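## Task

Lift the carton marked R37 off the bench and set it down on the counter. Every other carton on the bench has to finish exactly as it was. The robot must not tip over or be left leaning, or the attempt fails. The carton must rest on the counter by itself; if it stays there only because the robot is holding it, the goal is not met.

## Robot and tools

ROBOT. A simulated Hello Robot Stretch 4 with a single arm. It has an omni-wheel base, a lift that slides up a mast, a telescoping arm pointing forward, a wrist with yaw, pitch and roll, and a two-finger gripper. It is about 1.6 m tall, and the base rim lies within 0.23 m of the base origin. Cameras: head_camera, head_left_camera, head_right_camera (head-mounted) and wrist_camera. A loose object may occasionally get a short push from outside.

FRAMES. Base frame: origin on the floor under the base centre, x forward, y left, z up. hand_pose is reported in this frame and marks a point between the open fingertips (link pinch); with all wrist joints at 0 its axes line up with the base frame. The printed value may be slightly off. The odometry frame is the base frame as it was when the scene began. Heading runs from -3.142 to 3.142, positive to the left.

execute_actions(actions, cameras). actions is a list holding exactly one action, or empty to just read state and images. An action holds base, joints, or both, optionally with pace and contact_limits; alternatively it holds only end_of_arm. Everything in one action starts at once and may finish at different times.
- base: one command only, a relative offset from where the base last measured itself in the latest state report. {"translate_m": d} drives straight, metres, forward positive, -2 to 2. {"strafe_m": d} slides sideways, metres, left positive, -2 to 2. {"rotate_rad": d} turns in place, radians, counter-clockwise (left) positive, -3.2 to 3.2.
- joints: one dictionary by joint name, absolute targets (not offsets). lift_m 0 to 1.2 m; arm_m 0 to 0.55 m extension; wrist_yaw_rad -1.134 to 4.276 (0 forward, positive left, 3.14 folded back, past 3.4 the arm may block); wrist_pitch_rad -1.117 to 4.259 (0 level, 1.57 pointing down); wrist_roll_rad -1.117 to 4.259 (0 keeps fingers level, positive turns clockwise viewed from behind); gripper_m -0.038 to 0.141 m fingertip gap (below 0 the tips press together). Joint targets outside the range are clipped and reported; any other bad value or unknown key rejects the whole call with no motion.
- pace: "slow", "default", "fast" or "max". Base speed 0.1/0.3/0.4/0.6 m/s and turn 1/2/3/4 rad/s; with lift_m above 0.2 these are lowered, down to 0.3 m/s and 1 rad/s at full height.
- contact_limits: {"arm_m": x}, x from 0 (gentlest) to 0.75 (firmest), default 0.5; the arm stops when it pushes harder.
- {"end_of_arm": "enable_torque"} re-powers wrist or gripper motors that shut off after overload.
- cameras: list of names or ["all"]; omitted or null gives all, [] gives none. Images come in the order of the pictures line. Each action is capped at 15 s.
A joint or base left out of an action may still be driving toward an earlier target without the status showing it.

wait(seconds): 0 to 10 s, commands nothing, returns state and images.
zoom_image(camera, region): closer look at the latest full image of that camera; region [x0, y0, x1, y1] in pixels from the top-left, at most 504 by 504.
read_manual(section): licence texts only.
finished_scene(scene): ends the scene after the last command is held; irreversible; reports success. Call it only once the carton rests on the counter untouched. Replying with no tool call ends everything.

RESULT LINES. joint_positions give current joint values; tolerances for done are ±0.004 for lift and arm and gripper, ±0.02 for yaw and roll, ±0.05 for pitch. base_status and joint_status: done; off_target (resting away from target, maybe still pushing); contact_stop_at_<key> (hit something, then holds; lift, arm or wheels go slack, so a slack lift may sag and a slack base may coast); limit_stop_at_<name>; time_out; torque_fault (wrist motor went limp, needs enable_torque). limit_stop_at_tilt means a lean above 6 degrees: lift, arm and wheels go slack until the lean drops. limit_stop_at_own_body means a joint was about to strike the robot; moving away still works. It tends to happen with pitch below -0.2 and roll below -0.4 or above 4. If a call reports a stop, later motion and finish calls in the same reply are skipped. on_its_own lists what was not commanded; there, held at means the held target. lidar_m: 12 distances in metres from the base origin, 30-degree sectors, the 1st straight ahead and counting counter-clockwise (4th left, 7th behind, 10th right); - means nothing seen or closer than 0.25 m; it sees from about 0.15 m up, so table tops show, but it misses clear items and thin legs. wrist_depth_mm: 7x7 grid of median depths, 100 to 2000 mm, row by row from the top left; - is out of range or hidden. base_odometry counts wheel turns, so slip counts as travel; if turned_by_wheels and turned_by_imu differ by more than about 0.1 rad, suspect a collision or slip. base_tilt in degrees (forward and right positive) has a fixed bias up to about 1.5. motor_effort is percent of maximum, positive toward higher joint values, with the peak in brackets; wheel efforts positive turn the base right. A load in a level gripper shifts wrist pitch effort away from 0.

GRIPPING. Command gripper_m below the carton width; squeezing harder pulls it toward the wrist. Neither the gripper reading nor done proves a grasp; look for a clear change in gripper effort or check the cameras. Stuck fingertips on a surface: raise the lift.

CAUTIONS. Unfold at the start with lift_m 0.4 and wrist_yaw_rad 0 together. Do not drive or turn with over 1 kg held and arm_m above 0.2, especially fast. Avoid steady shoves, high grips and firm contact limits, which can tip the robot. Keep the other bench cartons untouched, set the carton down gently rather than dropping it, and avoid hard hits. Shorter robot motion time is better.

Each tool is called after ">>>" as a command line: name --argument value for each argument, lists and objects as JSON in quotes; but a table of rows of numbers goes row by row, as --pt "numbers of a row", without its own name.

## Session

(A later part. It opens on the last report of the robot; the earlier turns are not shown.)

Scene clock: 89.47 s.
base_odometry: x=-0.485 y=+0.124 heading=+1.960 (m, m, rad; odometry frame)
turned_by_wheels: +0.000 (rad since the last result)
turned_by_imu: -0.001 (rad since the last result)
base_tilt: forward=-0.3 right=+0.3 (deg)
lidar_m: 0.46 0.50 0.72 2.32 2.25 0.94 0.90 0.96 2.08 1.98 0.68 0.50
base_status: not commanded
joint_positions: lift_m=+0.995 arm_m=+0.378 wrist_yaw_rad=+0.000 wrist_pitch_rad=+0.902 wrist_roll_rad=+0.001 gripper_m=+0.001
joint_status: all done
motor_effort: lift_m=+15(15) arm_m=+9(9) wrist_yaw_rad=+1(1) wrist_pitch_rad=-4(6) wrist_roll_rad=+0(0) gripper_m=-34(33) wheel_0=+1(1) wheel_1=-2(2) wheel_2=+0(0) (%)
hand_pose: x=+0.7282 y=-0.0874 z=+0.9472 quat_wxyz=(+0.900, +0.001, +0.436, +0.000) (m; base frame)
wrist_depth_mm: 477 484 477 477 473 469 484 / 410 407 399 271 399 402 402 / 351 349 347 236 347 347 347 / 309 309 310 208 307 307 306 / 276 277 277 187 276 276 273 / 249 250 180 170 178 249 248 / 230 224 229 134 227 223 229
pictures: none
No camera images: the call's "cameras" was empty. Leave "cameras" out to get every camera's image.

>>> execute_actions --actions '[{"joints":{"lift_m":0.986},"pace":"slow"}]' --cameras '[]'

>>> execute_actions --actions '[{"joints":{"gripper_m":0.1}}]' --cameras '[]'

>>> execute_actions --actions '[{"joints":{"lift_m":1.08}}]' --cameras '["head_right_camera","wrist_camera"]'

>>> finished_scene --scene 1

Scene clock: 91.47 s.
base_odometry: x=-0.485 y=+0.124 heading=+1.960 (m, m, rad; odometry frame)
turned_by_wheels: +0.000 (rad since the last result)
turned_by_imu: -0.001 (rad since the last result)
base_tilt: forward=-0.4 right=+0.4 (deg)
lidar_m: 0.45 0.49 0.72 2.31 2.21 0.95 0.88 0.94 2.05 1.97 0.69 0.48
base_status: not commanded
joint_positions: lift_m=+0.986 arm_m=+0.378 wrist_yaw_rad=+0.000 wrist_pitch_rad=+0.902 wrist_roll_rad=+0.001 gripper_m=+0.001
joint_status: all done
motor_effort: lift_m=+15(16) arm_m=+10(9) wrist_yaw_rad=+1(1) wrist_pitch_rad=-4(4) wrist_roll_rad=-2(2) gripper_m=-34(32) wheel_0=+0(1) wheel_1=-2(2) wheel_2=+0(0) (%)
hand_pose: x=+0.7282 y=-0.0874 z=+0.9382 quat_wxyz=(+0.900, +0.001, +0.436, +0.000) (m; base frame)
wrist_depth_mm: 455 455 449 445 442 449 445 / 394 389 387 272 382 384 387 / 338 334 336 236 334 334 332 / 297 298 297 208 296 297 297 / 266 266 266 188 266 265 263 / 239 241 180 170 178 240 237 / 222 215 220 134 219 214 220
pictures: none
No camera images: the call's "cameras" was empty. Leave "cameras" out to get every camera's image.

Scene clock: 93.27 s.
base_odometry: x=-0.485 y=+0.124 heading=+1.960 (m, m, rad; odometry frame)
turned_by_wheels: +0.000 (rad since the last result)
turned_by_imu: -0.001 (rad since the last result)
base_tilt: forward=-0.2 right=+0.5 (deg)
lidar_m: 0.46 0.48 0.71 2.32 2.20 0.95 0.90 0.96 2.07 2.00 0.68 0.49
base_status: not commanded
joint_positions: lift_m=+0.986 arm_m=+0.378 wrist_yaw_rad=+0.000 wrist_pitch_rad=+0.902 wrist_roll_rad=+0.001 gripper_m=+0.100
joint_status: all done
motor_effort: lift_m=+15(15) arm_m=+9(9) wrist_yaw_rad=+1(2) wrist_pitch_rad=-4(6) wrist_roll_rad=-2(1) gripper_m=+0(35) wheel_0=+1(1) wheel_1=-2(2) wheel_2=+0(0) (%)
hand_pose: x=+0.7283 y=-0.0874 z=+0.9382 quat_wxyz=(+0.900, +0.001, +0.436, +0.000) (m; base frame)
wrist_depth_mm: 455 455 452 449 449 449 449 / 394 392 387 291 387 387 389 / 340 338 334 254 332 334 336 / 298 300 297 225 297 296 294 / 266 266 267 203 266 265 264 / 240 241 199 183 192 238 238 / 222 220 221 120 220 217 220
pictures: none
No camera images: the call's "cameras" was empty. Leave "cameras" out to get every camera's image.

Scene clock: 94.67 s.
base_odometry: x=-0.485 y=+0.124 heading=+1.960 (m, m, rad; odometry frame)
turned_by_wheels: +0.000 (rad since the last result)
turned_by_imu: +0.000 (rad since the last result)
base_tilt: forward=-0.3 right=+0.5 (deg)
lidar_m: 0.47 0.50 0.69 2.29 2.23 0.95 0.91 0.95 2.06 1.99 0.70 0.50
base_status: not commanded
joint_positions: lift_m=+1.080 arm_m=+0.378 wrist_yaw_rad=+0.000 wrist_pitch_rad=+0.902 wrist_roll_rad=+0.001 gripper_m=+0.100
joint_status: all done
motor_effort: lift_m=+21(20) arm_m=+9(9) wrist_yaw_rad=+1(1) wrist_pitch_rad=-4(5) wrist_roll_rad=+0(1) gripper_m=-4(2) wheel_0=+1(1) wheel_1=-2(2) wheel_2=+0(0) (%)
hand_pose: x=+0.7283 y=-0.0874 z=+1.0317 quat_wxyz=(+0.900, +0.001, +0.436, +0.000) (m; base frame)
wrist_depth_mm: 525 517 517 517 512 500 496 / 554 544 539 539 549 535 530 / 469 473 473 466 469 469 469 / 418 415 418 351 415 410 410 / 373 373 375 309 370 370 368 / 336 336 205 278 198 334 336 / 309 307 312 120 312 303 306
pictures: head_right_camera, wrist_camera
Images, in order (width x height): head_right_camera 420x672, wrist_camera 616x392.

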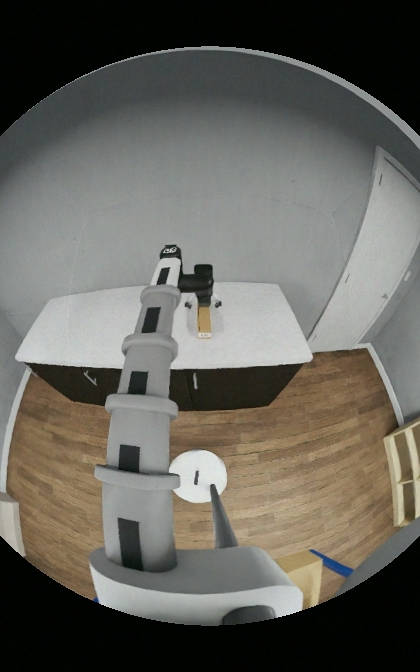

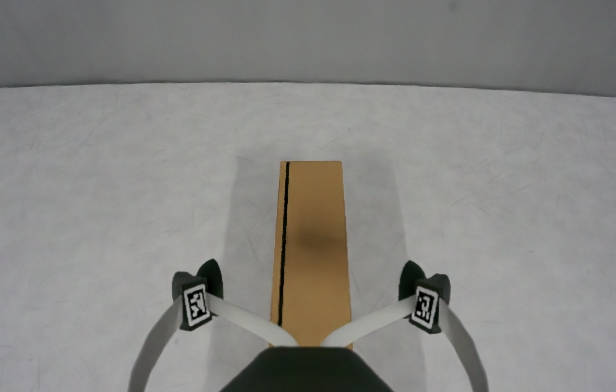

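The scene is finished: the task was done.


## Next scene

Lift the carton marked T73 off the bench and set it down on the counter. Every other carton on the bench has to finish exactly as it was. The robot must not tip over or be left leaning, or the attempt fails. The carton must rest on the counter by itself; if it stays there only because the robot is holding it, the goal is not met.

>>> execute_actions --actions '[]'

Scene clock: 0.00 s.
base_odometry: x=+0.000 y=+0.000 heading=+0.000 (m, m, rad; odometry frame)
turned_by_wheels: +0.000 (rad since the last result)
turned_by_imu: +0.000 (rad since the last result)
base_tilt: forward=-0.3 right=+0.4 (deg)
lidar_m: 0.74 0.77 1.07 2.64 0.98 0.69 0.66 0.69 1.75 1.64 1.86 1.40
base_status: not commanded
joint_positions: lift_m=+0.241 arm_m=-0.003 wrist_yaw_rad=+3.085 wrist_pitch_rad=-0.012 wrist_roll_rad=+0.001 gripper_m=+0.057
joint_status: not commanded
motor_effort: lift_m=+18 arm_m=+0 wrist_yaw_rad=+2 wrist_pitch_rad=-8 wrist_roll_rad=-3 gripper_m=-4 wheel_0=+0 wheel_1=+0 wheel_2=+0 (%)
hand_pose: x=-0.1147 y=+0.1035 z=+0.4231 quat_wxyz=(+0.028, +0.006, +0.001, +1.000) (m; base frame)
wrist_depth_mm: - 141 842 854 854 854 854 / - 127 1160 1366 1397 1336 - / - 130 190 - - - - / 140 142 - - - - - / 1060 1255 1336 - 1366 1618 - / 778 809 195 809 193 831 831 / 798 798 798 121 809 831 820
pictures: head_camera, head_left_camera, head_right_camera, wrist_camera
Images, in order (width x height): head_camera 420x560, head_left_camera 420x672, head_right_camera 420x672, wrist_camera 616x392.

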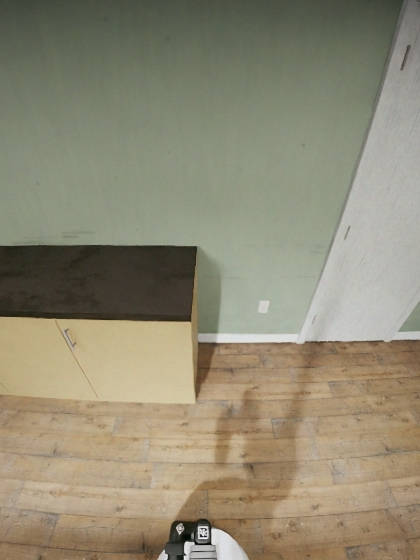

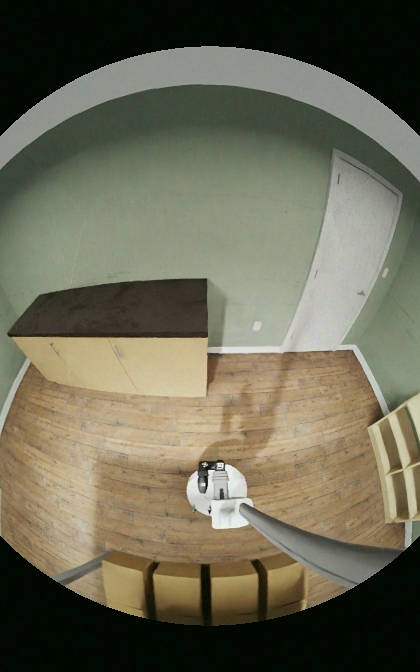

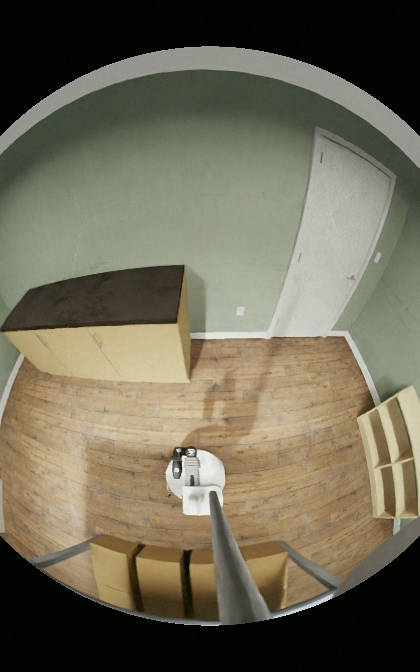

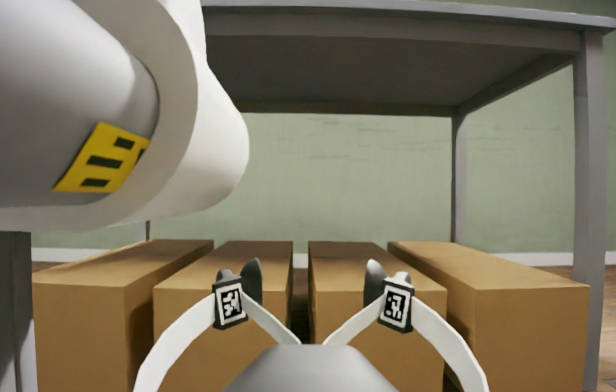

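>>> execute_actions --actions '[{"base":{"strafe_m":-1.05},"joints":{"lift_m":0.95,"wrist_yaw_rad":1.2,"wrist_pitch_rad":0.3,"gripper_m":0.11},"pace":"fast"}]' --cameras '[]'

>>> execute_actions --actions '[{"base":{"rotate_rad":-1.55}}]' --cameras '["head_right_camera","head_left_camera"]'

Scene clock: 5.97 s.
base_odometry: x=+0.000 y=-1.050 heading=+0.000 (m, m, rad; odometry frame)
turned_by_wheels: +0.000 (rad since the last result)
turned_by_imu: +0.000 (rad since the last result)
base_tilt: forward=-0.2 right=+0.2 (deg)
lidar_m: 1.31 1.38 1.32 3.48 0.98 0.79 1.63 0.88 0.64 0.58 0.61 1.35
base_status: done
joint_positions: lift_m=+0.950 arm_m=-0.003 wrist_yaw_rad=+1.200 wrist_pitch_rad=+0.302 wrist_roll_rad=+0.001 gripper_m=+0.110
joint_status: all done
motor_effort: lift_m=+20(23) arm_m=+0(0) wrist_yaw_rad=+1(6) wrist_pitch_rad=-6(7) wrist_roll_rad=-3(1) gripper_m=-3(8) wheel_0=-1(9) wheel_1=+1(12) wheel_2=+0(3) (%)
hand_pose: x=+0.3496 y=+0.2251 z=+1.0422 quat_wxyz=(+0.816, -0.084, +0.125, +0.558) (m; base frame)
wrist_depth_mm: - - - - 1921 1336 1060 / - - - - 1863 1336 1098 / - - - 1756 1430 1336 1118 / - - - 1618 1308 1366 1118 / - - - 1708 1397 1430 1138 / 1863 1863 216 1661 1336 1366 1160 / 1537 1499 1576 122 1464 1397 1182
pictures: none
No camera images: the call's "cameras" was empty. Leave "cameras" out to get every camera's image.

Scene clock: 8.13 s.
base_odometry: x=+0.000 y=-1.050 heading=-1.550 (m, m, rad; odometry frame)
turned_by_wheels: -1.550 (rad since the last result)
turned_by_imu: -1.545 (rad since the last result)
base_tilt: forward=-0.2 right=+0.4 (deg)
lidar_m: 0.61 0.63 1.34 1.32 1.40 1.33 3.80 0.99 0.82 2.40 0.85 0.62
base_status: done
joint_positions: lift_m=+0.950 arm_m=-0.003 wrist_yaw_rad=+1.200 wrist_pitch_rad=+0.302 wrist_roll_rad=+0.001 gripper_m=+0.110
joint_status: not commanded
motor_effort: lift_m=+20(20) arm_m=+0(0) wrist_yaw_rad=+2(2) wrist_pitch_rad=-7(6) wrist_roll_rad=-2(3) gripper_m=-3(1) wheel_0=+0(4) wheel_1=+0(8) wheel_2=-2(2) (%)
hand_pose: x=+0.3497 y=+0.2250 z=+1.0422 quat_wxyz=(+0.816, -0.084, +0.125, +0.558) (m; base frame)
wrist_depth_mm: 1042 1078 1138 1255 1281 946 768 / 1060 1118 1205 1336 1397 960 768 / 1118 1229 1255 1397 1430 976 778 / 1160 1255 1336 1464 1464 1025 788 / 1229 1281 1397 1537 1499 1025 798 / 1255 1366 216 1618 1366 946 798 / 1308 1397 1537 122 1430 991 842
pictures: head_left_camera, head_right_camera
Images, in order (width x height): head_left_camera 420x672, head_right_camera 420x672.

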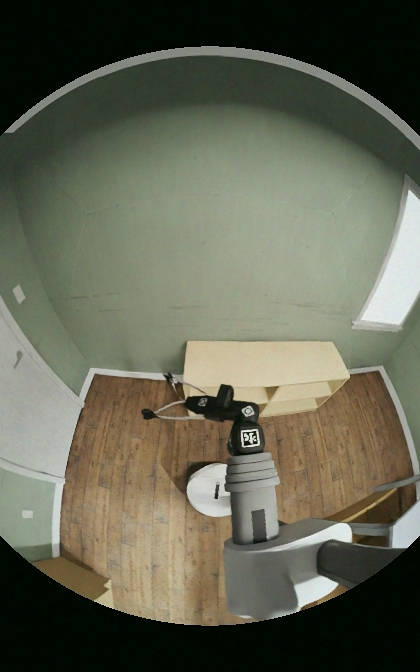

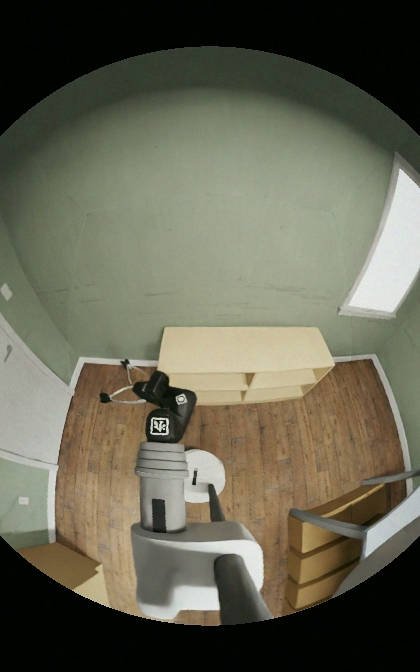

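>>> execute_actions --actions '[{"base":{"rotate_rad":-1.57},"joints":{"wrist_yaw_rad":-1.1}}]' --cameras '["head_right_camera","head_camera"]'

Scene clock: 11.77 s.
base_odometry: x=+0.000 y=-1.050 heading=-3.120 (m, m, rad; odometry frame)
turned_by_wheels: -1.570 (rad since the last result)
turned_by_imu: -1.566 (rad since the last result)
base_tilt: forward=-0.4 right=+0.4 (deg)
lidar_m: 2.36 0.83 0.61 0.58 0.62 1.34 1.32 1.43 1.35 3.57 0.96 0.79
base_status: done
joint_positions: lift_m=+0.950 arm_m=-0.003 wrist_yaw_rad=-1.100 wrist_pitch_rad=+0.302 wrist_roll_rad=+0.001 gripper_m=+0.110
joint_status: all done
motor_effort: lift_m=+20(20) arm_m=+0(0) wrist_yaw_rad=+1(0) wrist_pitch_rad=-6(7) wrist_roll_rad=-1(1) gripper_m=-4(3) wheel_0=+1(5) wheel_1=-1(6) wheel_2=-2(3) (%)
hand_pose: x=+0.2155 y=-0.2851 z=+1.0422 quat_wxyz=(+0.843, +0.079, +0.128, -0.517) (m; base frame)
wrist_depth_mm: 1921 - - - - - - / 1983 - - - - - - / 1863 1281 1366 1430 - - - / 759 778 946 - - - - / - 699 1983 1921 - - - / 1808 707 216 1537 1808 1808 1921 / 1205 931 1255 122 1576 1537 1576
pictures: head_camera, head_right_camera
Images, in order (width x height): head_camera 420x560, head_right_camera 420x672.

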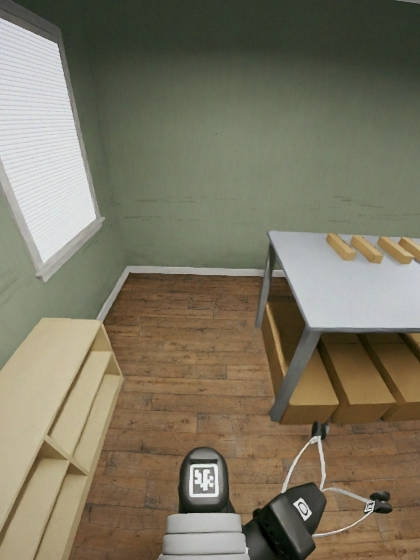

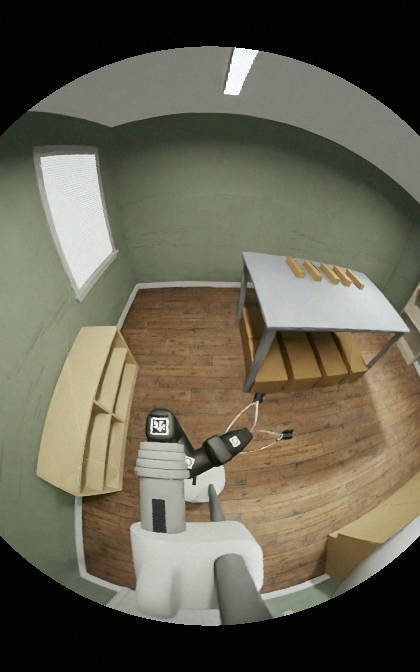

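>>> execute_actions --actions '[{"base":{"strafe_m":0.08},"joints":{"lift_m":1.02}}]' --cameras '[]'

>>> execute_actions --actions '[{"base":{"translate_m":1.93},"pace":"fast"}]' --cameras '[]'

>>> execute_actions --actions '[{"base":{"rotate_rad":-2.2},"joints":{"wrist_yaw_rad":0.0}}]' --cameras '["wrist_camera","head_camera"]'

Scene clock: 14.73 s.
base_odometry: x=+0.002 y=-1.130 heading=-3.120 (m, m, rad; odometry frame)
turned_by_wheels: +0.000 (rad since the last result)
turned_by_imu: -0.001 (rad since the last result)
base_tilt: forward=-0.2 right=+0.5 (deg)
lidar_m: 2.37 0.73 0.55 0.51 0.54 1.30 1.30 1.42 1.42 3.62 0.97 0.85
base_status: done
joint_positions: lift_m=+1.020 arm_m=-0.003 wrist_yaw_rad=-1.100 wrist_pitch_rad=+0.302 wrist_roll_rad=+0.001 gripper_m=+0.110
joint_status: all done
motor_effort: lift_m=+21(22) arm_m=+0(0) wrist_yaw_rad=+1(0) wrist_pitch_rad=-7(6) wrist_roll_rad=-1(3) gripper_m=-2(0) wheel_0=+1(5) wheel_1=+0(8) wheel_2=-1(5) (%)
hand_pose: x=+0.2155 y=-0.2851 z=+1.1122 quat_wxyz=(+0.843, +0.079, +0.128, -0.517) (m; base frame)
wrist_depth_mm: 1983 - - - - - - / 1921 - - - - - - / - - 1618 1808 - - - / 976 991 1008 - - - - / - 759 1921 - - - - / 1921 1464 216 1618 1808 1921 - / 1336 1229 1336 122 1708 1661 1618
pictures: none
No camera images: the call's "cameras" was empty. Leave "cameras" out to get every camera's image.

Scene clock: 21.67 s.
base_odometry: x=-1.928 y=-1.172 heading=-3.120 (m, m, rad; odometry frame)
turned_by_wheels: +0.000 (rad since the last result)
turned_by_imu: -0.004 (rad since the last result)
base_tilt: forward=-0.2 right=+0.5 (deg)
lidar_m: 0.45 0.48 0.68 0.78 0.86 1.02 2.17 0.74 0.63 1.48 0.64 0.47
base_status: done
joint_positions: lift_m=+1.020 arm_m=-0.003 wrist_yaw_rad=-1.100 wrist_pitch_rad=+0.302 wrist_roll_rad=+0.001 gripper_m=+0.110
joint_status: not commanded
motor_effort: lift_m=+21(21) arm_m=+0(0) wrist_yaw_rad=+1(1) wrist_pitch_rad=-4(6) wrist_roll_rad=-2(1) gripper_m=+1(2) wheel_0=+0(4) wheel_1=+0(3) wheel_2=+0(8) (%)
hand_pose: x=+0.2155 y=-0.2851 z=+1.1122 quat_wxyz=(+0.843, +0.079, +0.128, -0.517) (m; base frame)
wrist_depth_mm: 297 355 459 621 991 - - / 303 366 469 647 1042 - - / 312 375 492 683 1138 - - / 320 389 508 723 1205 - - / 329 399 525 759 1255 - - / 336 392 216 798 1060 1921 - / 340 394 559 122 1576 1618 1708
pictures: none
No camera images: the call's "cameras" was empty. Leave "cameras" out to get every camera's image.

Scene clock: 24.37 s.
base_odometry: x=-1.928 y=-1.172 heading=+0.963 (m, m, rad; odometry frame)
turned_by_wheels: -2.200 (rad since the last result)
turned_by_imu: -2.193 (rad since the last result)
base_tilt: forward=-0.2 right=+0.4 (deg)
lidar_m: 0.62 0.97 0.72 0.48 0.45 0.47 0.62 0.81 0.84 1.04 1.51 0.84
base_status: done
joint_positions: lift_m=+1.020 arm_m=-0.003 wrist_yaw_rad=+0.000 wrist_pitch_rad=+0.302 wrist_roll_rad=+0.001 gripper_m=+0.110
joint_status: all done
motor_effort: lift_m=+20(21) arm_m=+0(0) wrist_yaw_rad=+2(6) wrist_pitch_rad=-6(5) wrist_roll_rad=-2(1) gripper_m=-2(1) wheel_0=+0(5) wheel_1=-1(5) wheel_2=-1(7) (%)
hand_pose: x=+0.4438 y=-0.0875 z=+1.1122 quat_wxyz=(+0.989, +0.001, +0.150, +0.000) (m; base frame)
wrist_depth_mm: - - - - - - - / - - - - - - - / - - 1808 1808 - - - / - 1205 904 904 991 1008 - / - - 683 683 691 809 - / 1921 1808 216 554 580 1025 - / 1618 1537 530 122 1336 1182 1708
pictures: head_camera, wrist_camera
Images, in order (width x height): head_camera 420x560, wrist_camera 616x392.

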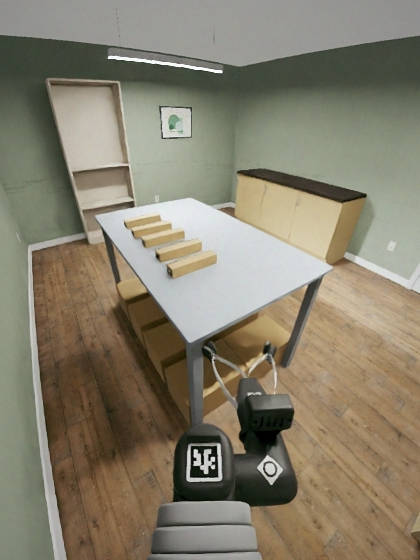

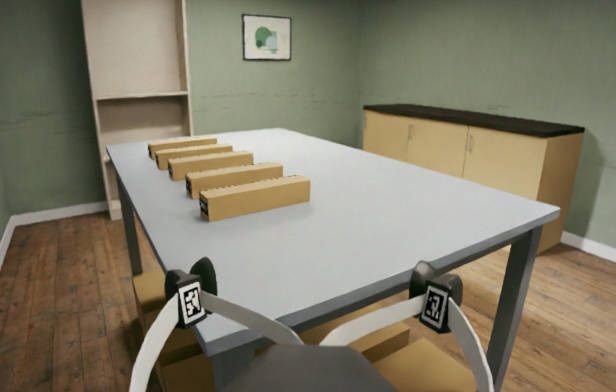

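Face the bench square-on and strafe along it.

>>> execute_actions --actions '[{"base":{"rotate_rad":-0.94},"joints":{"lift_m":1.08,"wrist_pitch_rad":0.9}}]' --cameras '[]'

>>> execute_actions --actions '[{"base":{"strafe_m":1.2},"pace":"fast"}]' --cameras '["wrist_camera","head_camera"]'

>>> zoom_image --camera "head_camera" --region '[0,280,420,420]'

Scene clock: 27.40 s.
base_odometry: x=-1.928 y=-1.172 heading=+0.023 (m, m, rad; odometry frame)
turned_by_wheels: -0.940 (rad since the last result)
turned_by_imu: -0.937 (rad since the last result)
base_tilt: forward=-0.3 right=+0.4 (deg)
lidar_m: 2.15 0.73 0.61 1.41 0.64 0.46 0.45 0.48 0.72 0.80 0.86 1.04
base_status: done
joint_positions: lift_m=+1.080 arm_m=-0.003 wrist_yaw_rad=+0.000 wrist_pitch_rad=+0.901 wrist_roll_rad=+0.001 gripper_m=+0.110
joint_status: all done
motor_effort: lift_m=+21(23) arm_m=+0(0) wrist_yaw_rad=+2(3) wrist_pitch_rad=-4(4) wrist_roll_rad=-1(0) gripper_m=-1(1) wheel_0=+1(2) wheel_1=+0(3) wheel_2=+0(8) (%)
hand_pose: x=+0.3475 y=-0.0874 z=+1.0318 quat_wxyz=(+0.900, +0.001, +0.435, +0.000) (m; base frame)
wrist_depth_mm: - - - - - 1229 1182 / - - - - 1983 1042 1042 / 1397 1397 1756 1708 1708 931 891 / 1229 1308 1537 1576 1537 1098 1042 / 1118 1336 1366 1397 1397 1281 1182 / 991 1205 215 1281 1229 1255 1205 / 946 1118 1182 122 1160 1160 1118
pictures: none
No camera images: the call's "cameras" was empty. Leave "cameras" out to get every camera's image.

Scene clock: 32.30 s.
base_odometry: x=-1.955 y=+0.028 heading=+0.023 (m, m, rad; odometry frame)
turned_by_wheels: +0.000 (rad since the last result)
turned_by_imu: -0.004 (rad since the last result)
base_tilt: forward=-0.4 right=+0.4 (deg)
lidar_m: 0.33 0.36 0.52 1.37 0.55 0.42 0.39 0.42 0.64 1.97 0.48 0.35
base_status: done
joint_positions: lift_m=+1.080 arm_m=-0.003 wrist_yaw_rad=+0.000 wrist_pitch_rad=+0.901 wrist_roll_rad=+0.001 gripper_m=+0.110
joint_status: not commanded
motor_effort: lift_m=+20(21) arm_m=+0(0) wrist_yaw_rad=+2(2) wrist_pitch_rad=-2(5) wrist_roll_rad=-3(0) gripper_m=-2(1) wheel_0=+1(8) wheel_1=-1(6) wheel_2=+0(0) (%)
hand_pose: x=+0.3475 y=-0.0874 z=+1.0318 quat_wxyz=(+0.900, +0.001, +0.435, +0.000) (m; base frame)
wrist_depth_mm: 627 627 597 609 615 621 621 / 462 512 500 500 517 462 535 / 427 397 452 402 462 389 466 / 413 399 413 397 410 377 399 / 370 370 370 368 368 366 366 / 347 340 215 336 322 324 330 / 917 917 931 122 904 891 1118
pictures: head_camera, wrist_camera
Images, in order (width x height): head_camera 420x560, wrist_camera 616x392.

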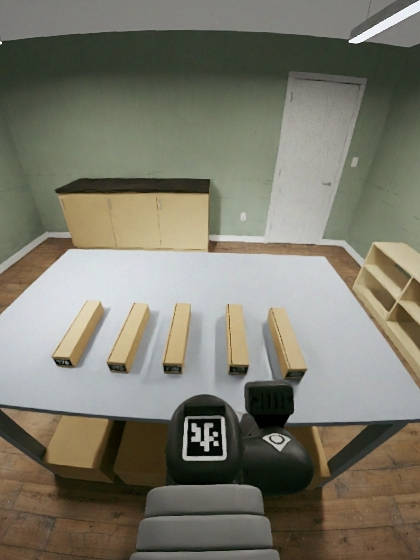

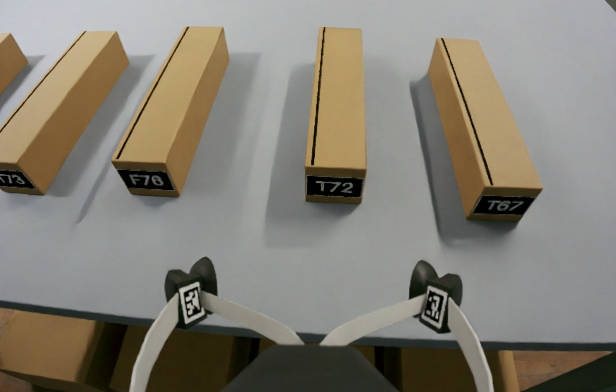

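Region (0, 280, 420, 420) of head_camera's 420x560 image, scaled by 1.200, with more detail than that image has.

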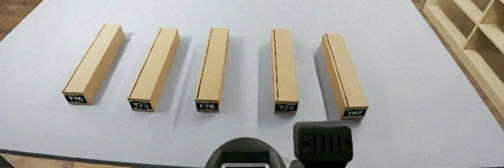

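>>> execute_actions --actions '[{"base":{"strafe_m":0.325}}]' --cameras '["wrist_camera"]'

>>> execute_actions --actions '[{"joints":{"arm_m":0.27}}]' --cameras '["wrist_camera"]'

Scene clock: 36.23 s.
base_odometry: x=-1.963 y=+0.353 heading=+0.023 (m, m, rad; odometry frame)
turned_by_wheels: +0.000 (rad since the last result)
turned_by_imu: -0.002 (rad since the last result)
base_tilt: forward=-0.3 right=+0.4 (deg)
lidar_m: 0.34 0.39 0.53 1.33 0.53 0.39 0.38 0.41 0.59 1.93 0.52 0.36
base_status: done
joint_positions: lift_m=+1.080 arm_m=-0.003 wrist_yaw_rad=+0.000 wrist_pitch_rad=+0.901 wrist_roll_rad=+0.001 gripper_m=+0.110
joint_status: not commanded
motor_effort: lift_m=+20(21) arm_m=+0(0) wrist_yaw_rad=+2(2) wrist_pitch_rad=-4(3) wrist_roll_rad=-1(0) gripper_m=-2(1) wheel_0=-1(4) wheel_1=-2(10) wheel_2=+0(2) (%)
hand_pose: x=+0.3474 y=-0.0874 z=+1.0318 quat_wxyz=(+0.900, +0.001, +0.436, +0.000) (m; base frame)
wrist_depth_mm: 621 615 603 580 615 621 621 / 544 508 517 469 512 521 492 / 466 397 462 394 449 407 452 / 413 404 413 394 410 399 407 / 368 370 368 368 370 366 366 / 691 347 215 342 329 329 330 / 820 878 931 122 917 904 917
pictures: wrist_camera
Images, in order (width x height): wrist_camera 616x392.

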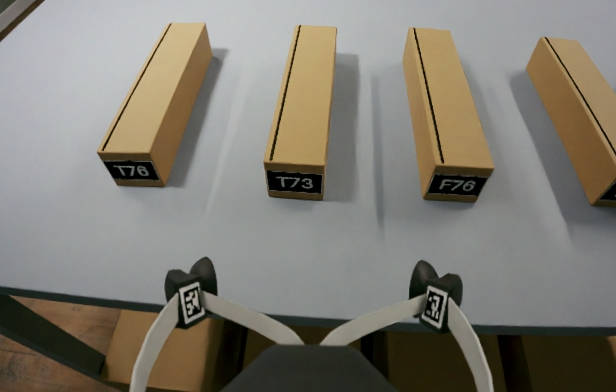

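Scene clock: 38.17 s.
base_odometry: x=-1.963 y=+0.353 heading=+0.023 (m, m, rad; odometry frame)
turned_by_wheels: +0.000 (rad since the last result)
turned_by_imu: -0.001 (rad since the last result)
base_tilt: forward=-0.3 right=+0.4 (deg)
lidar_m: 0.32 0.37 0.56 1.30 0.52 0.39 0.37 0.40 0.63 1.95 0.51 0.37
base_status: not commanded
joint_positions: lift_m=+1.080 arm_m=+0.268 wrist_yaw_rad=+0.000 wrist_pitch_rad=+0.901 wrist_roll_rad=+0.001 gripper_m=+0.110
joint_status: all done
motor_effort: lift_m=+20(20) arm_m=+10(12) wrist_yaw_rad=+1(2) wrist_pitch_rad=-4(4) wrist_roll_rad=-5(2) gripper_m=-2(2) wheel_0=-1(1) wheel_1=-1(2) wheel_2=+0(0) (%)
hand_pose: x=+0.6183 y=-0.0874 z=+1.0318 quat_wxyz=(+0.900, +0.001, +0.436, +0.000) (m; base frame)
wrist_depth_mm: 627 621 615 609 609 615 609 / 549 530 525 530 521 525 535 / 473 466 455 455 462 459 459 / 410 353 410 343 410 345 404 / 310 336 370 304 368 307 362 / 273 312 215 277 319 267 317 / 253 296 304 122 304 252 250
pictures: wrist_camera
Images, in order (width x height): wrist_camera 616x392.

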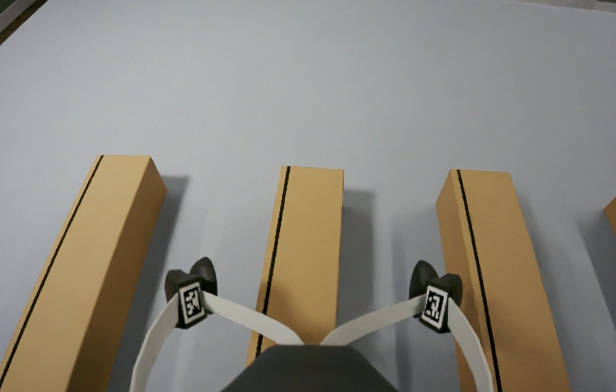

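>>> execute_actions --actions '[{"joints":{"lift_m":0.99,"gripper_m":0.1},"pace":"slow"}]' --cameras '["wrist_camera"]'

>>> execute_actions --actions '[{"joints":{"gripper_m":0.0}}]' --cameras '[]'

>>> execute_actions --actions '[{"joints":{"lift_m":1.12},"pace":"slow"}]' --cameras '["wrist_camera","head_left_camera"]'

Scene clock: 40.97 s.
base_odometry: x=-1.963 y=+0.353 heading=+0.023 (m, m, rad; odometry frame)
turned_by_wheels: +0.000 (rad since the last result)
turned_by_imu: -0.001 (rad since the last result)
base_tilt: forward=-0.2 right=+0.4 (deg)
lidar_m: 0.34 0.38 0.53 1.32 0.55 0.42 0.38 0.39 0.61 1.94 0.50 0.39
base_status: not commanded
joint_positions: lift_m=+0.990 arm_m=+0.268 wrist_yaw_rad=+0.000 wrist_pitch_rad=+0.900 wrist_roll_rad=+0.001 gripper_m=+0.100
joint_status: all done
motor_effort: lift_m=+13(22) arm_m=+10(10) wrist_yaw_rad=+1(1) wrist_pitch_rad=+1(3) wrist_roll_rad=-2(1) gripper_m=-3(4) wheel_0=-1(1) wheel_1=-1(1) wheel_2=+0(0) (%)
hand_pose: x=+0.6185 y=-0.0874 z=+0.9426 quat_wxyz=(+0.900, +0.001, +0.435, +0.000) (m; base frame)
wrist_depth_mm: 459 459 449 449 445 449 449 / 399 389 389 384 384 389 389 / 258 322 340 255 334 279 254 / 239 294 297 226 296 276 225 / 229 268 263 204 266 256 201 / 230 242 190 185 200 232 191 / 220 220 176 124 224 216 -
pictures: wrist_camera
Images, in order (width x height): wrist_camera 616x392.

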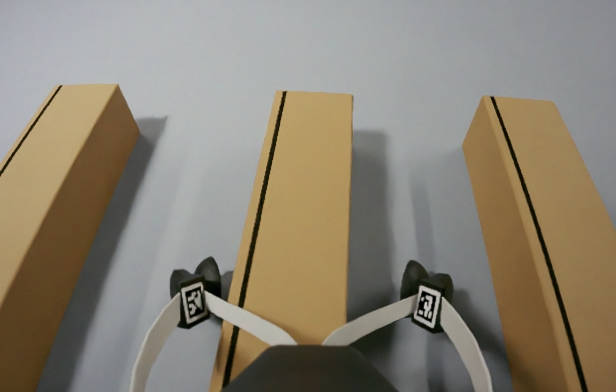

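Scene clock: 42.77 s.
base_odometry: x=-1.963 y=+0.353 heading=+0.023 (m, m, rad; odometry frame)
turned_by_wheels: +0.000 (rad since the last result)
turned_by_imu: -0.001 (rad since the last result)
base_tilt: forward=-0.3 right=+0.5 (deg)
lidar_m: 0.34 0.36 0.53 1.34 0.53 0.39 0.37 0.41 0.63 1.94 0.49 0.39
base_status: not commanded
joint_positions: lift_m=+0.990 arm_m=+0.268 wrist_yaw_rad=+0.000 wrist_pitch_rad=+0.901 wrist_roll_rad=+0.001 gripper_m=+0.001
joint_status: all done
motor_effort: lift_m=+15(14) arm_m=+9(9) wrist_yaw_rad=+1(1) wrist_pitch_rad=-5(5) wrist_roll_rad=-2(2) gripper_m=-30(31) wheel_0=-1(1) wheel_1=-1(1) wheel_2=+0(0) (%)
hand_pose: x=+0.6183 y=-0.0874 z=+0.9423 quat_wxyz=(+0.900, +0.001, +0.436, +0.000) (m; base frame)
wrist_depth_mm: 452 452 445 442 445 445 445 / 382 387 384 384 382 382 384 / 256 319 336 236 334 277 253 / 238 291 297 208 294 273 224 / 231 267 266 188 259 253 199 / 231 242 182 170 176 224 190 / 219 219 220 133 219 202 -
pictures: none
No camera images: the call's "cameras" was empty. Leave "cameras" out to get every camera's image.

Scene clock: 44.67 s.
base_odometry: x=-1.963 y=+0.353 heading=+0.023 (m, m, rad; odometry frame)
turned_by_wheels: +0.000 (rad since the last result)
turned_by_imu: -0.001 (rad since the last result)
base_tilt: forward=-0.2 right=+0.4 (deg)
lidar_m: 0.33 0.38 0.53 1.35 0.52 0.40 0.36 0.40 0.61 1.95 0.49 0.36
base_status: not commanded
joint_positions: lift_m=+1.120 arm_m=+0.268 wrist_yaw_rad=+0.000 wrist_pitch_rad=+0.901 wrist_roll_rad=+0.001 gripper_m=+0.001
joint_status: all done
motor_effort: lift_m=+21(24) arm_m=+9(10) wrist_yaw_rad=+1(1) wrist_pitch_rad=-4(4) wrist_roll_rad=-1(1) gripper_m=-31(32) wheel_0=-1(1) wheel_1=-1(1) wheel_2=-1(0) (%)
hand_pose: x=+0.6183 y=-0.0874 z=+1.0717 quat_wxyz=(+0.900, +0.001, +0.436, +0.000) (m; base frame)
wrist_depth_mm: 707 699 699 691 683 699 683 / 609 603 591 597 597 591 597 / 521 521 521 236 512 517 517 / 459 397 455 208 455 455 455 / 410 362 413 187 399 349 407 / 357 320 183 170 176 312 368 / 290 310 340 133 340 279 340
pictures: head_left_camera, wrist_camera
Images, in order (width x height): head_left_camera 420x672, wrist_camera 616x392.

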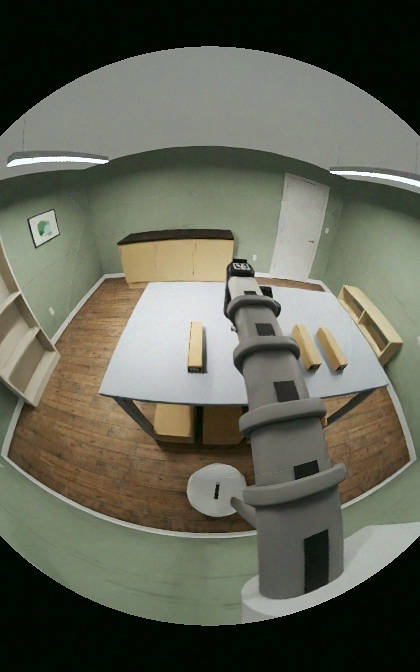

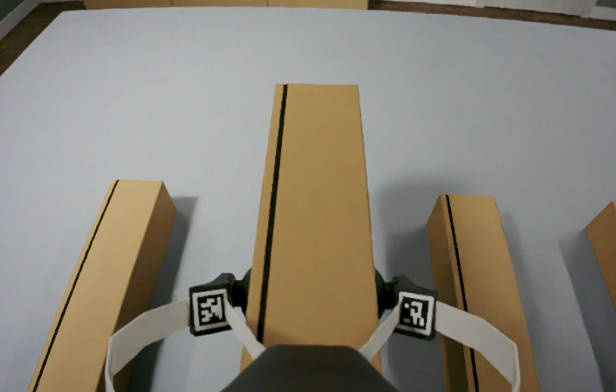

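>>> execute_actions --actions '[{"base":{"strafe_m":0.9},"joints":{"arm_m":0}}]' --cameras '["head_camera","head_left_camera"]'

Scene clock: 50.27 s.
base_odometry: x=-1.983 y=+1.253 heading=+0.023 (m, m, rad; odometry frame)
turned_by_wheels: +0.000 (rad since the last result)
turned_by_imu: -0.003 (rad since the last result)
base_tilt: forward=-0.4 right=+0.4 (deg)
lidar_m: 0.38 1.63 1.24 1.22 0.47 0.36 0.34 0.37 0.56 1.38 0.54 0.54
base_status: done
joint_positions: lift_m=+1.120 arm_m=+0.002 wrist_yaw_rad=+0.000 wrist_pitch_rad=+0.902 wrist_roll_rad=+0.001 gripper_m=+0.001
joint_status: all done
motor_effort: lift_m=+21(21) arm_m=-9(10) wrist_yaw_rad=+2(1) wrist_pitch_rad=-6(4) wrist_roll_rad=-2(3) gripper_m=-33(29) wheel_0=+0(8) wheel_1=+0(8) wheel_2=+0(5) (%)
hand_pose: x=+0.3515 y=-0.0874 z=+1.0717 quat_wxyz=(+0.900, +0.001, +0.436, +0.000) (m; base frame)
wrist_depth_mm: 1921 - - - - 732 691 / - - - - - 1983 603 / 1808 1863 1756 235 1661 1430 517 / 1576 1661 1618 208 1537 1281 466 / 1430 1430 1499 187 1397 1118 436 / 1308 1308 182 170 176 1025 473 / 1182 1182 1160 133 1160 683 946
pictures: head_camera, head_left_camera
Images, in order (width x height): head_camera 420x560, head_left_camera 420x672.

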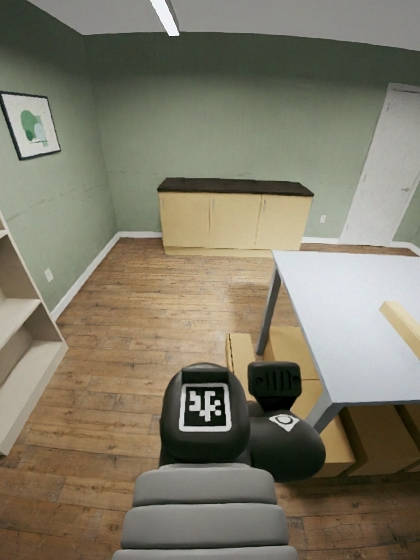

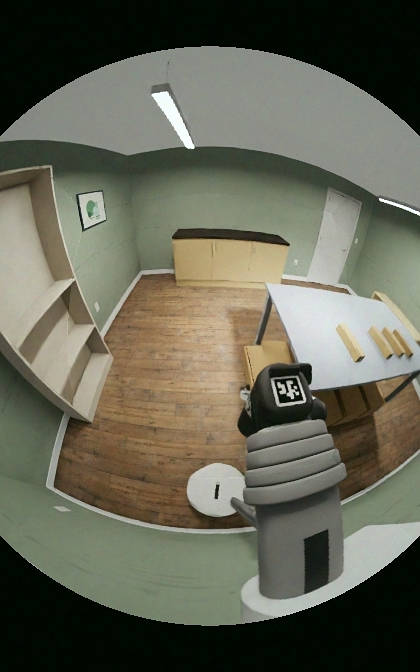

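>>> execute_actions --actions '[{"base":{"strafe_m":0.08}}]' --cameras '[]'

>>> execute_actions --actions '[{"base":{"translate_m":2.0},"joints":{"lift_m":1.15},"pace":"fast"}]' --cameras '["head_camera"]'

>>> execute_actions --actions '[{"base":{"translate_m":0.2},"joints":{"arm_m":0.42}}]' --cameras '["head_right_camera","wrist_camera"]'

Scene clock: 52.93 s.
base_odometry: x=-1.985 y=+1.333 heading=+0.023 (m, m, rad; odometry frame)
turned_by_wheels: +0.000 (rad since the last result)
turned_by_imu: -0.001 (rad since the last result)
base_tilt: forward=-0.4 right=+0.5 (deg)
lidar_m: 0.40 1.49 1.17 1.21 0.46 0.35 0.32 0.37 0.52 1.42 0.59 0.65
base_status: done
joint_positions: lift_m=+1.120 arm_m=+0.002 wrist_yaw_rad=+0.000 wrist_pitch_rad=+0.902 wrist_roll_rad=+0.001 gripper_m=+0.001
joint_status: not commanded
motor_effort: lift_m=+21(21) arm_m=-9(10) wrist_yaw_rad=+2(2) wrist_pitch_rad=-6(6) wrist_roll_rad=+1(0) gripper_m=-31(32) wheel_0=-1(8) wheel_1=-2(7) wheel_2=+0(1) (%)
hand_pose: x=+0.3515 y=-0.0874 z=+1.0717 quat_wxyz=(+0.900, +0.001, +0.436, +0.000) (m; base frame)
wrist_depth_mm: 1863 - - - - 1025 691 / 1921 - - - - - 621 / 1756 1921 1808 236 1808 1756 991 / 1537 1618 1618 208 1537 1281 1281 / 1397 1430 1430 187 1397 1138 1098 / 1281 1308 182 170 177 1025 1008 / 1205 1160 1205 133 1160 707 647
pictures: none
No camera images: the call's "cameras" was empty. Leave "cameras" out to get every camera's image.

Scene clock: 60.60 s.
base_odometry: x=+0.015 y=+1.378 heading=+0.023 (m, m, rad; odometry frame)
turned_by_wheels: +0.000 (rad since the last result)
turned_by_imu: -0.005 (rad since the last result)
base_tilt: forward=-0.2 right=+0.5 (deg)
lidar_m: 0.39 0.80 1.30 1.26 1.25 1.52 2.33 0.88 0.99 3.02 1.07 0.41
base_status: done
joint_positions: lift_m=+1.150 arm_m=+0.002 wrist_yaw_rad=+0.000 wrist_pitch_rad=+0.902 wrist_roll_rad=+0.001 gripper_m=+0.001
joint_status: all done
motor_effort: lift_m=+21(17) arm_m=-9(9) wrist_yaw_rad=+3(2) wrist_pitch_rad=-5(7) wrist_roll_rad=-3(1) gripper_m=-32(31) wheel_0=+1(4) wheel_1=+0(5) wheel_2=+1(11) (%)
hand_pose: x=+0.3515 y=-0.0874 z=+1.1017 quat_wxyz=(+0.900, +0.001, +0.436, +0.000) (m; base frame)
wrist_depth_mm: 1229 768 759 750 759 759 768 / 715 691 676 647 640 661 654 / 1661 798 768 235 732 723 707 / 1661 991 946 208 878 866 831 / 1464 1397 1098 187 1042 1060 1042 / 1336 1308 182 170 176 1336 1336 / 1229 1182 1255 133 1255 1182 1205
pictures: head_camera
Images, in order (width x height): head_camera 420x560.

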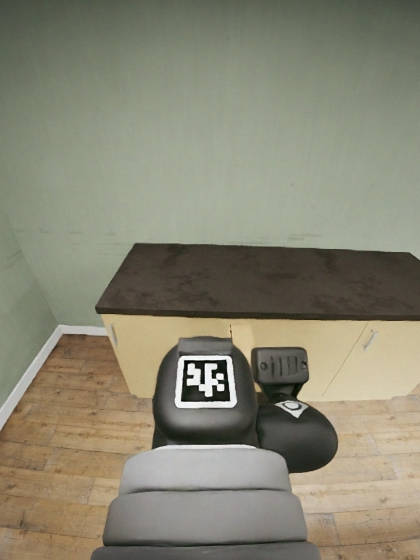

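Scene clock: 62.93 s.
base_odometry: x=+0.214 y=+1.383 heading=+0.023 (m, m, rad; odometry frame)
turned_by_wheels: +0.000 (rad since the last result)
turned_by_imu: -0.001 (rad since the last result)
base_tilt: forward=-0.4 right=+0.5 (deg)
lidar_m: 0.53 0.60 1.31 1.27 1.36 1.52 2.53 1.04 1.32 3.05 0.81 0.58
base_status: done
joint_positions: lift_m=+1.150 arm_m=+0.418 wrist_yaw_rad=+0.000 wrist_pitch_rad=+0.901 wrist_roll_rad=+0.001 gripper_m=+0.001
joint_status: all done
motor_effort: lift_m=+21(21) arm_m=+9(7) wrist_yaw_rad=+1(3) wrist_pitch_rad=-6(5) wrist_roll_rad=+0(1) gripper_m=-32(30) wheel_0=+0(5) wheel_1=+1(3) wheel_2=+0(8) (%)
hand_pose: x=+0.7682 y=-0.0874 z=+1.1017 quat_wxyz=(+0.900, +0.001, +0.436, +0.000) (m; base frame)
wrist_depth_mm: 580 569 569 559 549 535 530 / 634 634 621 597 615 609 597 / 569 564 569 234 559 564 564 / 504 500 504 209 496 500 496 / 449 455 452 187 442 445 442 / 407 407 182 169 176 404 402 / 377 368 375 133 370 359 375
pictures: head_right_camera, wrist_camera
Images, in order (width x height): head_right_camera 420x672, wrist_camera 616x392.

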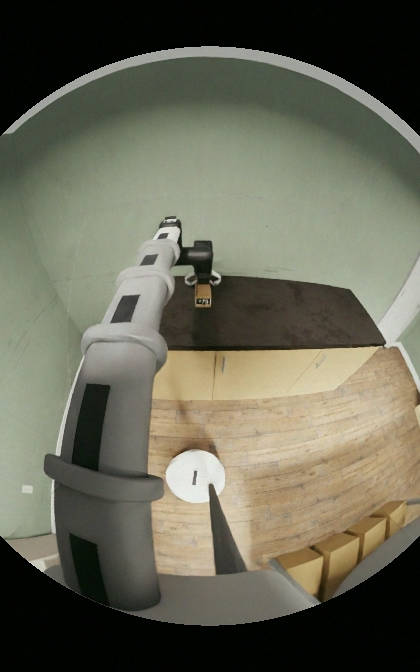

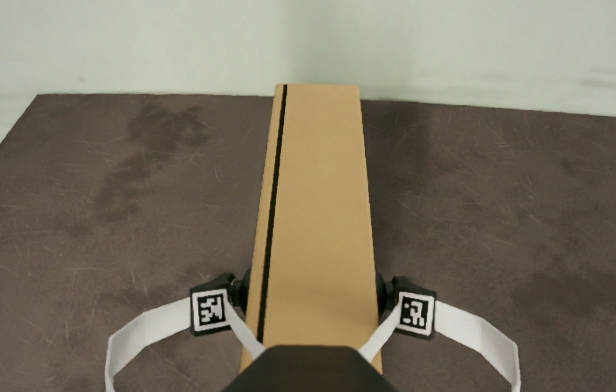

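>>> execute_actions --actions '[{"joints":{"lift_m":0.992,"arm_m":0.45},"pace":"slow"}]' --cameras '[]'

Scene clock: 65.63 s.
base_odometry: x=+0.214 y=+1.383 heading=+0.023 (m, m, rad; odometry frame)
turned_by_wheels: +0.000 (rad since the last result)
turned_by_imu: -0.001 (rad since the last result)
base_tilt: forward=-0.2 right=+0.3 (deg)
lidar_m: 0.55 0.59 1.32 1.26 1.35 1.51 2.54 1.05 1.30 3.05 0.80 0.60
base_status: not commanded
joint_positions: lift_m=+0.992 arm_m=+0.448 wrist_yaw_rad=+0.000 wrist_pitch_rad=+0.901 wrist_roll_rad=+0.001 gripper_m=+0.001
joint_status: all done
motor_effort: lift_m=+15(22) arm_m=+9(10) wrist_yaw_rad=+1(1) wrist_pitch_rad=-4(5) wrist_roll_rad=-1(2) gripper_m=-31(32) wheel_0=+0(0) wheel_1=+0(1) wheel_2=+0(0) (%)
hand_pose: x=+0.7982 y=-0.0874 z=+0.9442 quat_wxyz=(+0.900, +0.001, +0.436, +0.000) (m; base frame)
wrist_depth_mm: 462 466 455 452 455 455 455 / 404 399 394 392 392 392 397 / 349 345 340 235 338 342 342 / 304 304 303 208 301 300 301 / 273 272 273 187 266 270 268 / 245 247 183 170 176 244 244 / 228 225 226 133 224 218 224
pictures: none
No camera images: the call's "cameras" was empty. Leave "cameras" out to get every camera's image.

>>> execute_actions --actions '[{"joints":{"lift_m":0.986},"pace":"slow"}]' --cameras '[]'

>>> execute_actions --actions '[{"joints":{"gripper_m":0.09}}]' --cameras '[]'

>>> execute_actions --actions '[{"joints":{"lift_m":1.07}}]' --cameras '["wrist_camera"]'

>>> finished_scene --scene 2

Scene clock: 67.60 s.
base_odometry: x=+0.214 y=+1.383 heading=+0.023 (m, m, rad; odometry frame)
turned_by_wheels: +0.000 (rad since the last result)
turned_by_imu: -0.001 (rad since the last result)
base_tilt: forward=-0.1 right=+0.5 (deg)
lidar_m: 0.54 0.57 1.32 1.26 1.36 1.52 2.54 1.04 1.32 3.05 0.80 0.59
base_status: not commanded
joint_positions: lift_m=+0.986 arm_m=+0.448 wrist_yaw_rad=+0.000 wrist_pitch_rad=+0.901 wrist_roll_rad=+0.001 gripper_m=+0.001
joint_status: all done
motor_effort: lift_m=+14(12) arm_m=+9(10) wrist_yaw_rad=+1(2) wrist_pitch_rad=-3(4) wrist_roll_rad=+0(1) gripper_m=-30(31) wheel_0=+0(0) wheel_1=+0(1) wheel_2=+0(0) (%)
hand_pose: x=+0.7982 y=-0.0874 z=+0.9382 quat_wxyz=(+0.900, +0.001, +0.436, +0.000) (m; base frame)
wrist_depth_mm: 455 452 442 442 439 445 439 / 392 387 384 379 379 382 382 / 338 334 334 234 332 334 332 / 298 296 294 208 297 294 294 / 265 267 266 187 259 263 264 / 239 240 183 170 176 238 236 / 221 218 220 133 218 213 220
pictures: none
No camera images: the call's "cameras" was empty. Leave "cameras" out to get every camera's image.

Scene clock: 69.30 s.
base_odometry: x=+0.214 y=+1.383 heading=+0.023 (m, m, rad; odometry frame)
turned_by_wheels: +0.000 (rad since the last result)
turned_by_imu: -0.001 (rad since the last result)
base_tilt: forward=-0.4 right=+0.4 (deg)
lidar_m: 0.56 0.59 1.33 1.27 1.37 1.48 2.53 1.05 1.32 3.05 0.81 0.59
base_status: not commanded
joint_positions: lift_m=+0.986 arm_m=+0.448 wrist_yaw_rad=+0.000 wrist_pitch_rad=+0.901 wrist_roll_rad=+0.001 gripper_m=+0.090
joint_status: all done
motor_effort: lift_m=+14(14) arm_m=+10(9) wrist_yaw_rad=+2(2) wrist_pitch_rad=-4(5) wrist_roll_rad=-1(1) gripper_m=-5(31) wheel_0=+0(0) wheel_1=+1(1) wheel_2=+0(0) (%)
hand_pose: x=+0.7982 y=-0.0874 z=+0.9383 quat_wxyz=(+0.900, +0.001, +0.436, +0.000) (m; base frame)
wrist_depth_mm: 455 455 445 442 445 445 445 / 392 389 387 382 382 382 387 / 336 338 336 253 332 332 330 / 297 297 297 224 294 294 294 / 265 267 266 202 265 264 263 / 239 241 195 183 188 238 236 / 221 219 221 121 219 217 220
pictures: none
No camera images: the call's "cameras" was empty. Leave "cameras" out to get every camera's image.

Scene clock: 70.63 s.
base_odometry: x=+0.214 y=+1.383 heading=+0.023 (m, m, rad; odometry frame)
turned_by_wheels: +0.000 (rad since the last result)
turned_by_imu: +0.000 (rad since the last result)
base_tilt: forward=-0.2 right=+0.4 (deg)
lidar_m: 0.56 0.58 1.32 1.26 1.37 1.52 2.54 1.04 1.30 3.03 0.80 0.59
base_status: not commanded
joint_positions: lift_m=+1.070 arm_m=+0.448 wrist_yaw_rad=+0.000 wrist_pitch_rad=+0.901 wrist_roll_rad=+0.001 gripper_m=+0.090
joint_status: all done
motor_effort: lift_m=+21(22) arm_m=+9(10) wrist_yaw_rad=+2(2) wrist_pitch_rad=-4(3) wrist_roll_rad=+0(2) gripper_m=+0(2) wheel_0=+0(0) wheel_1=+0(1) wheel_2=+0(0) (%)
hand_pose: x=+0.7982 y=-0.0874 z=+1.0217 quat_wxyz=(+0.900, +0.001, +0.436, +0.000) (m; base frame)
wrist_depth_mm: 554 544 530 525 525 508 496 / 530 525 521 521 512 517 521 / 455 452 452 452 449 452 449 / 402 399 404 329 399 399 399 / 357 362 362 297 357 355 355 / 325 324 197 268 197 325 322 / 300 296 304 121 300 293 297
pictures: wrist_camera
Images, in order (width x height): wrist_camera 616x392.

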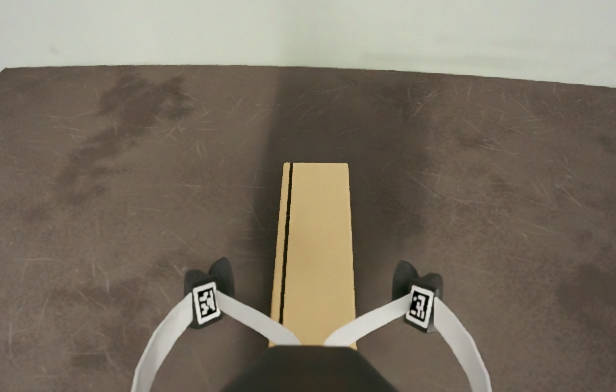

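The scene is finished: the task was done.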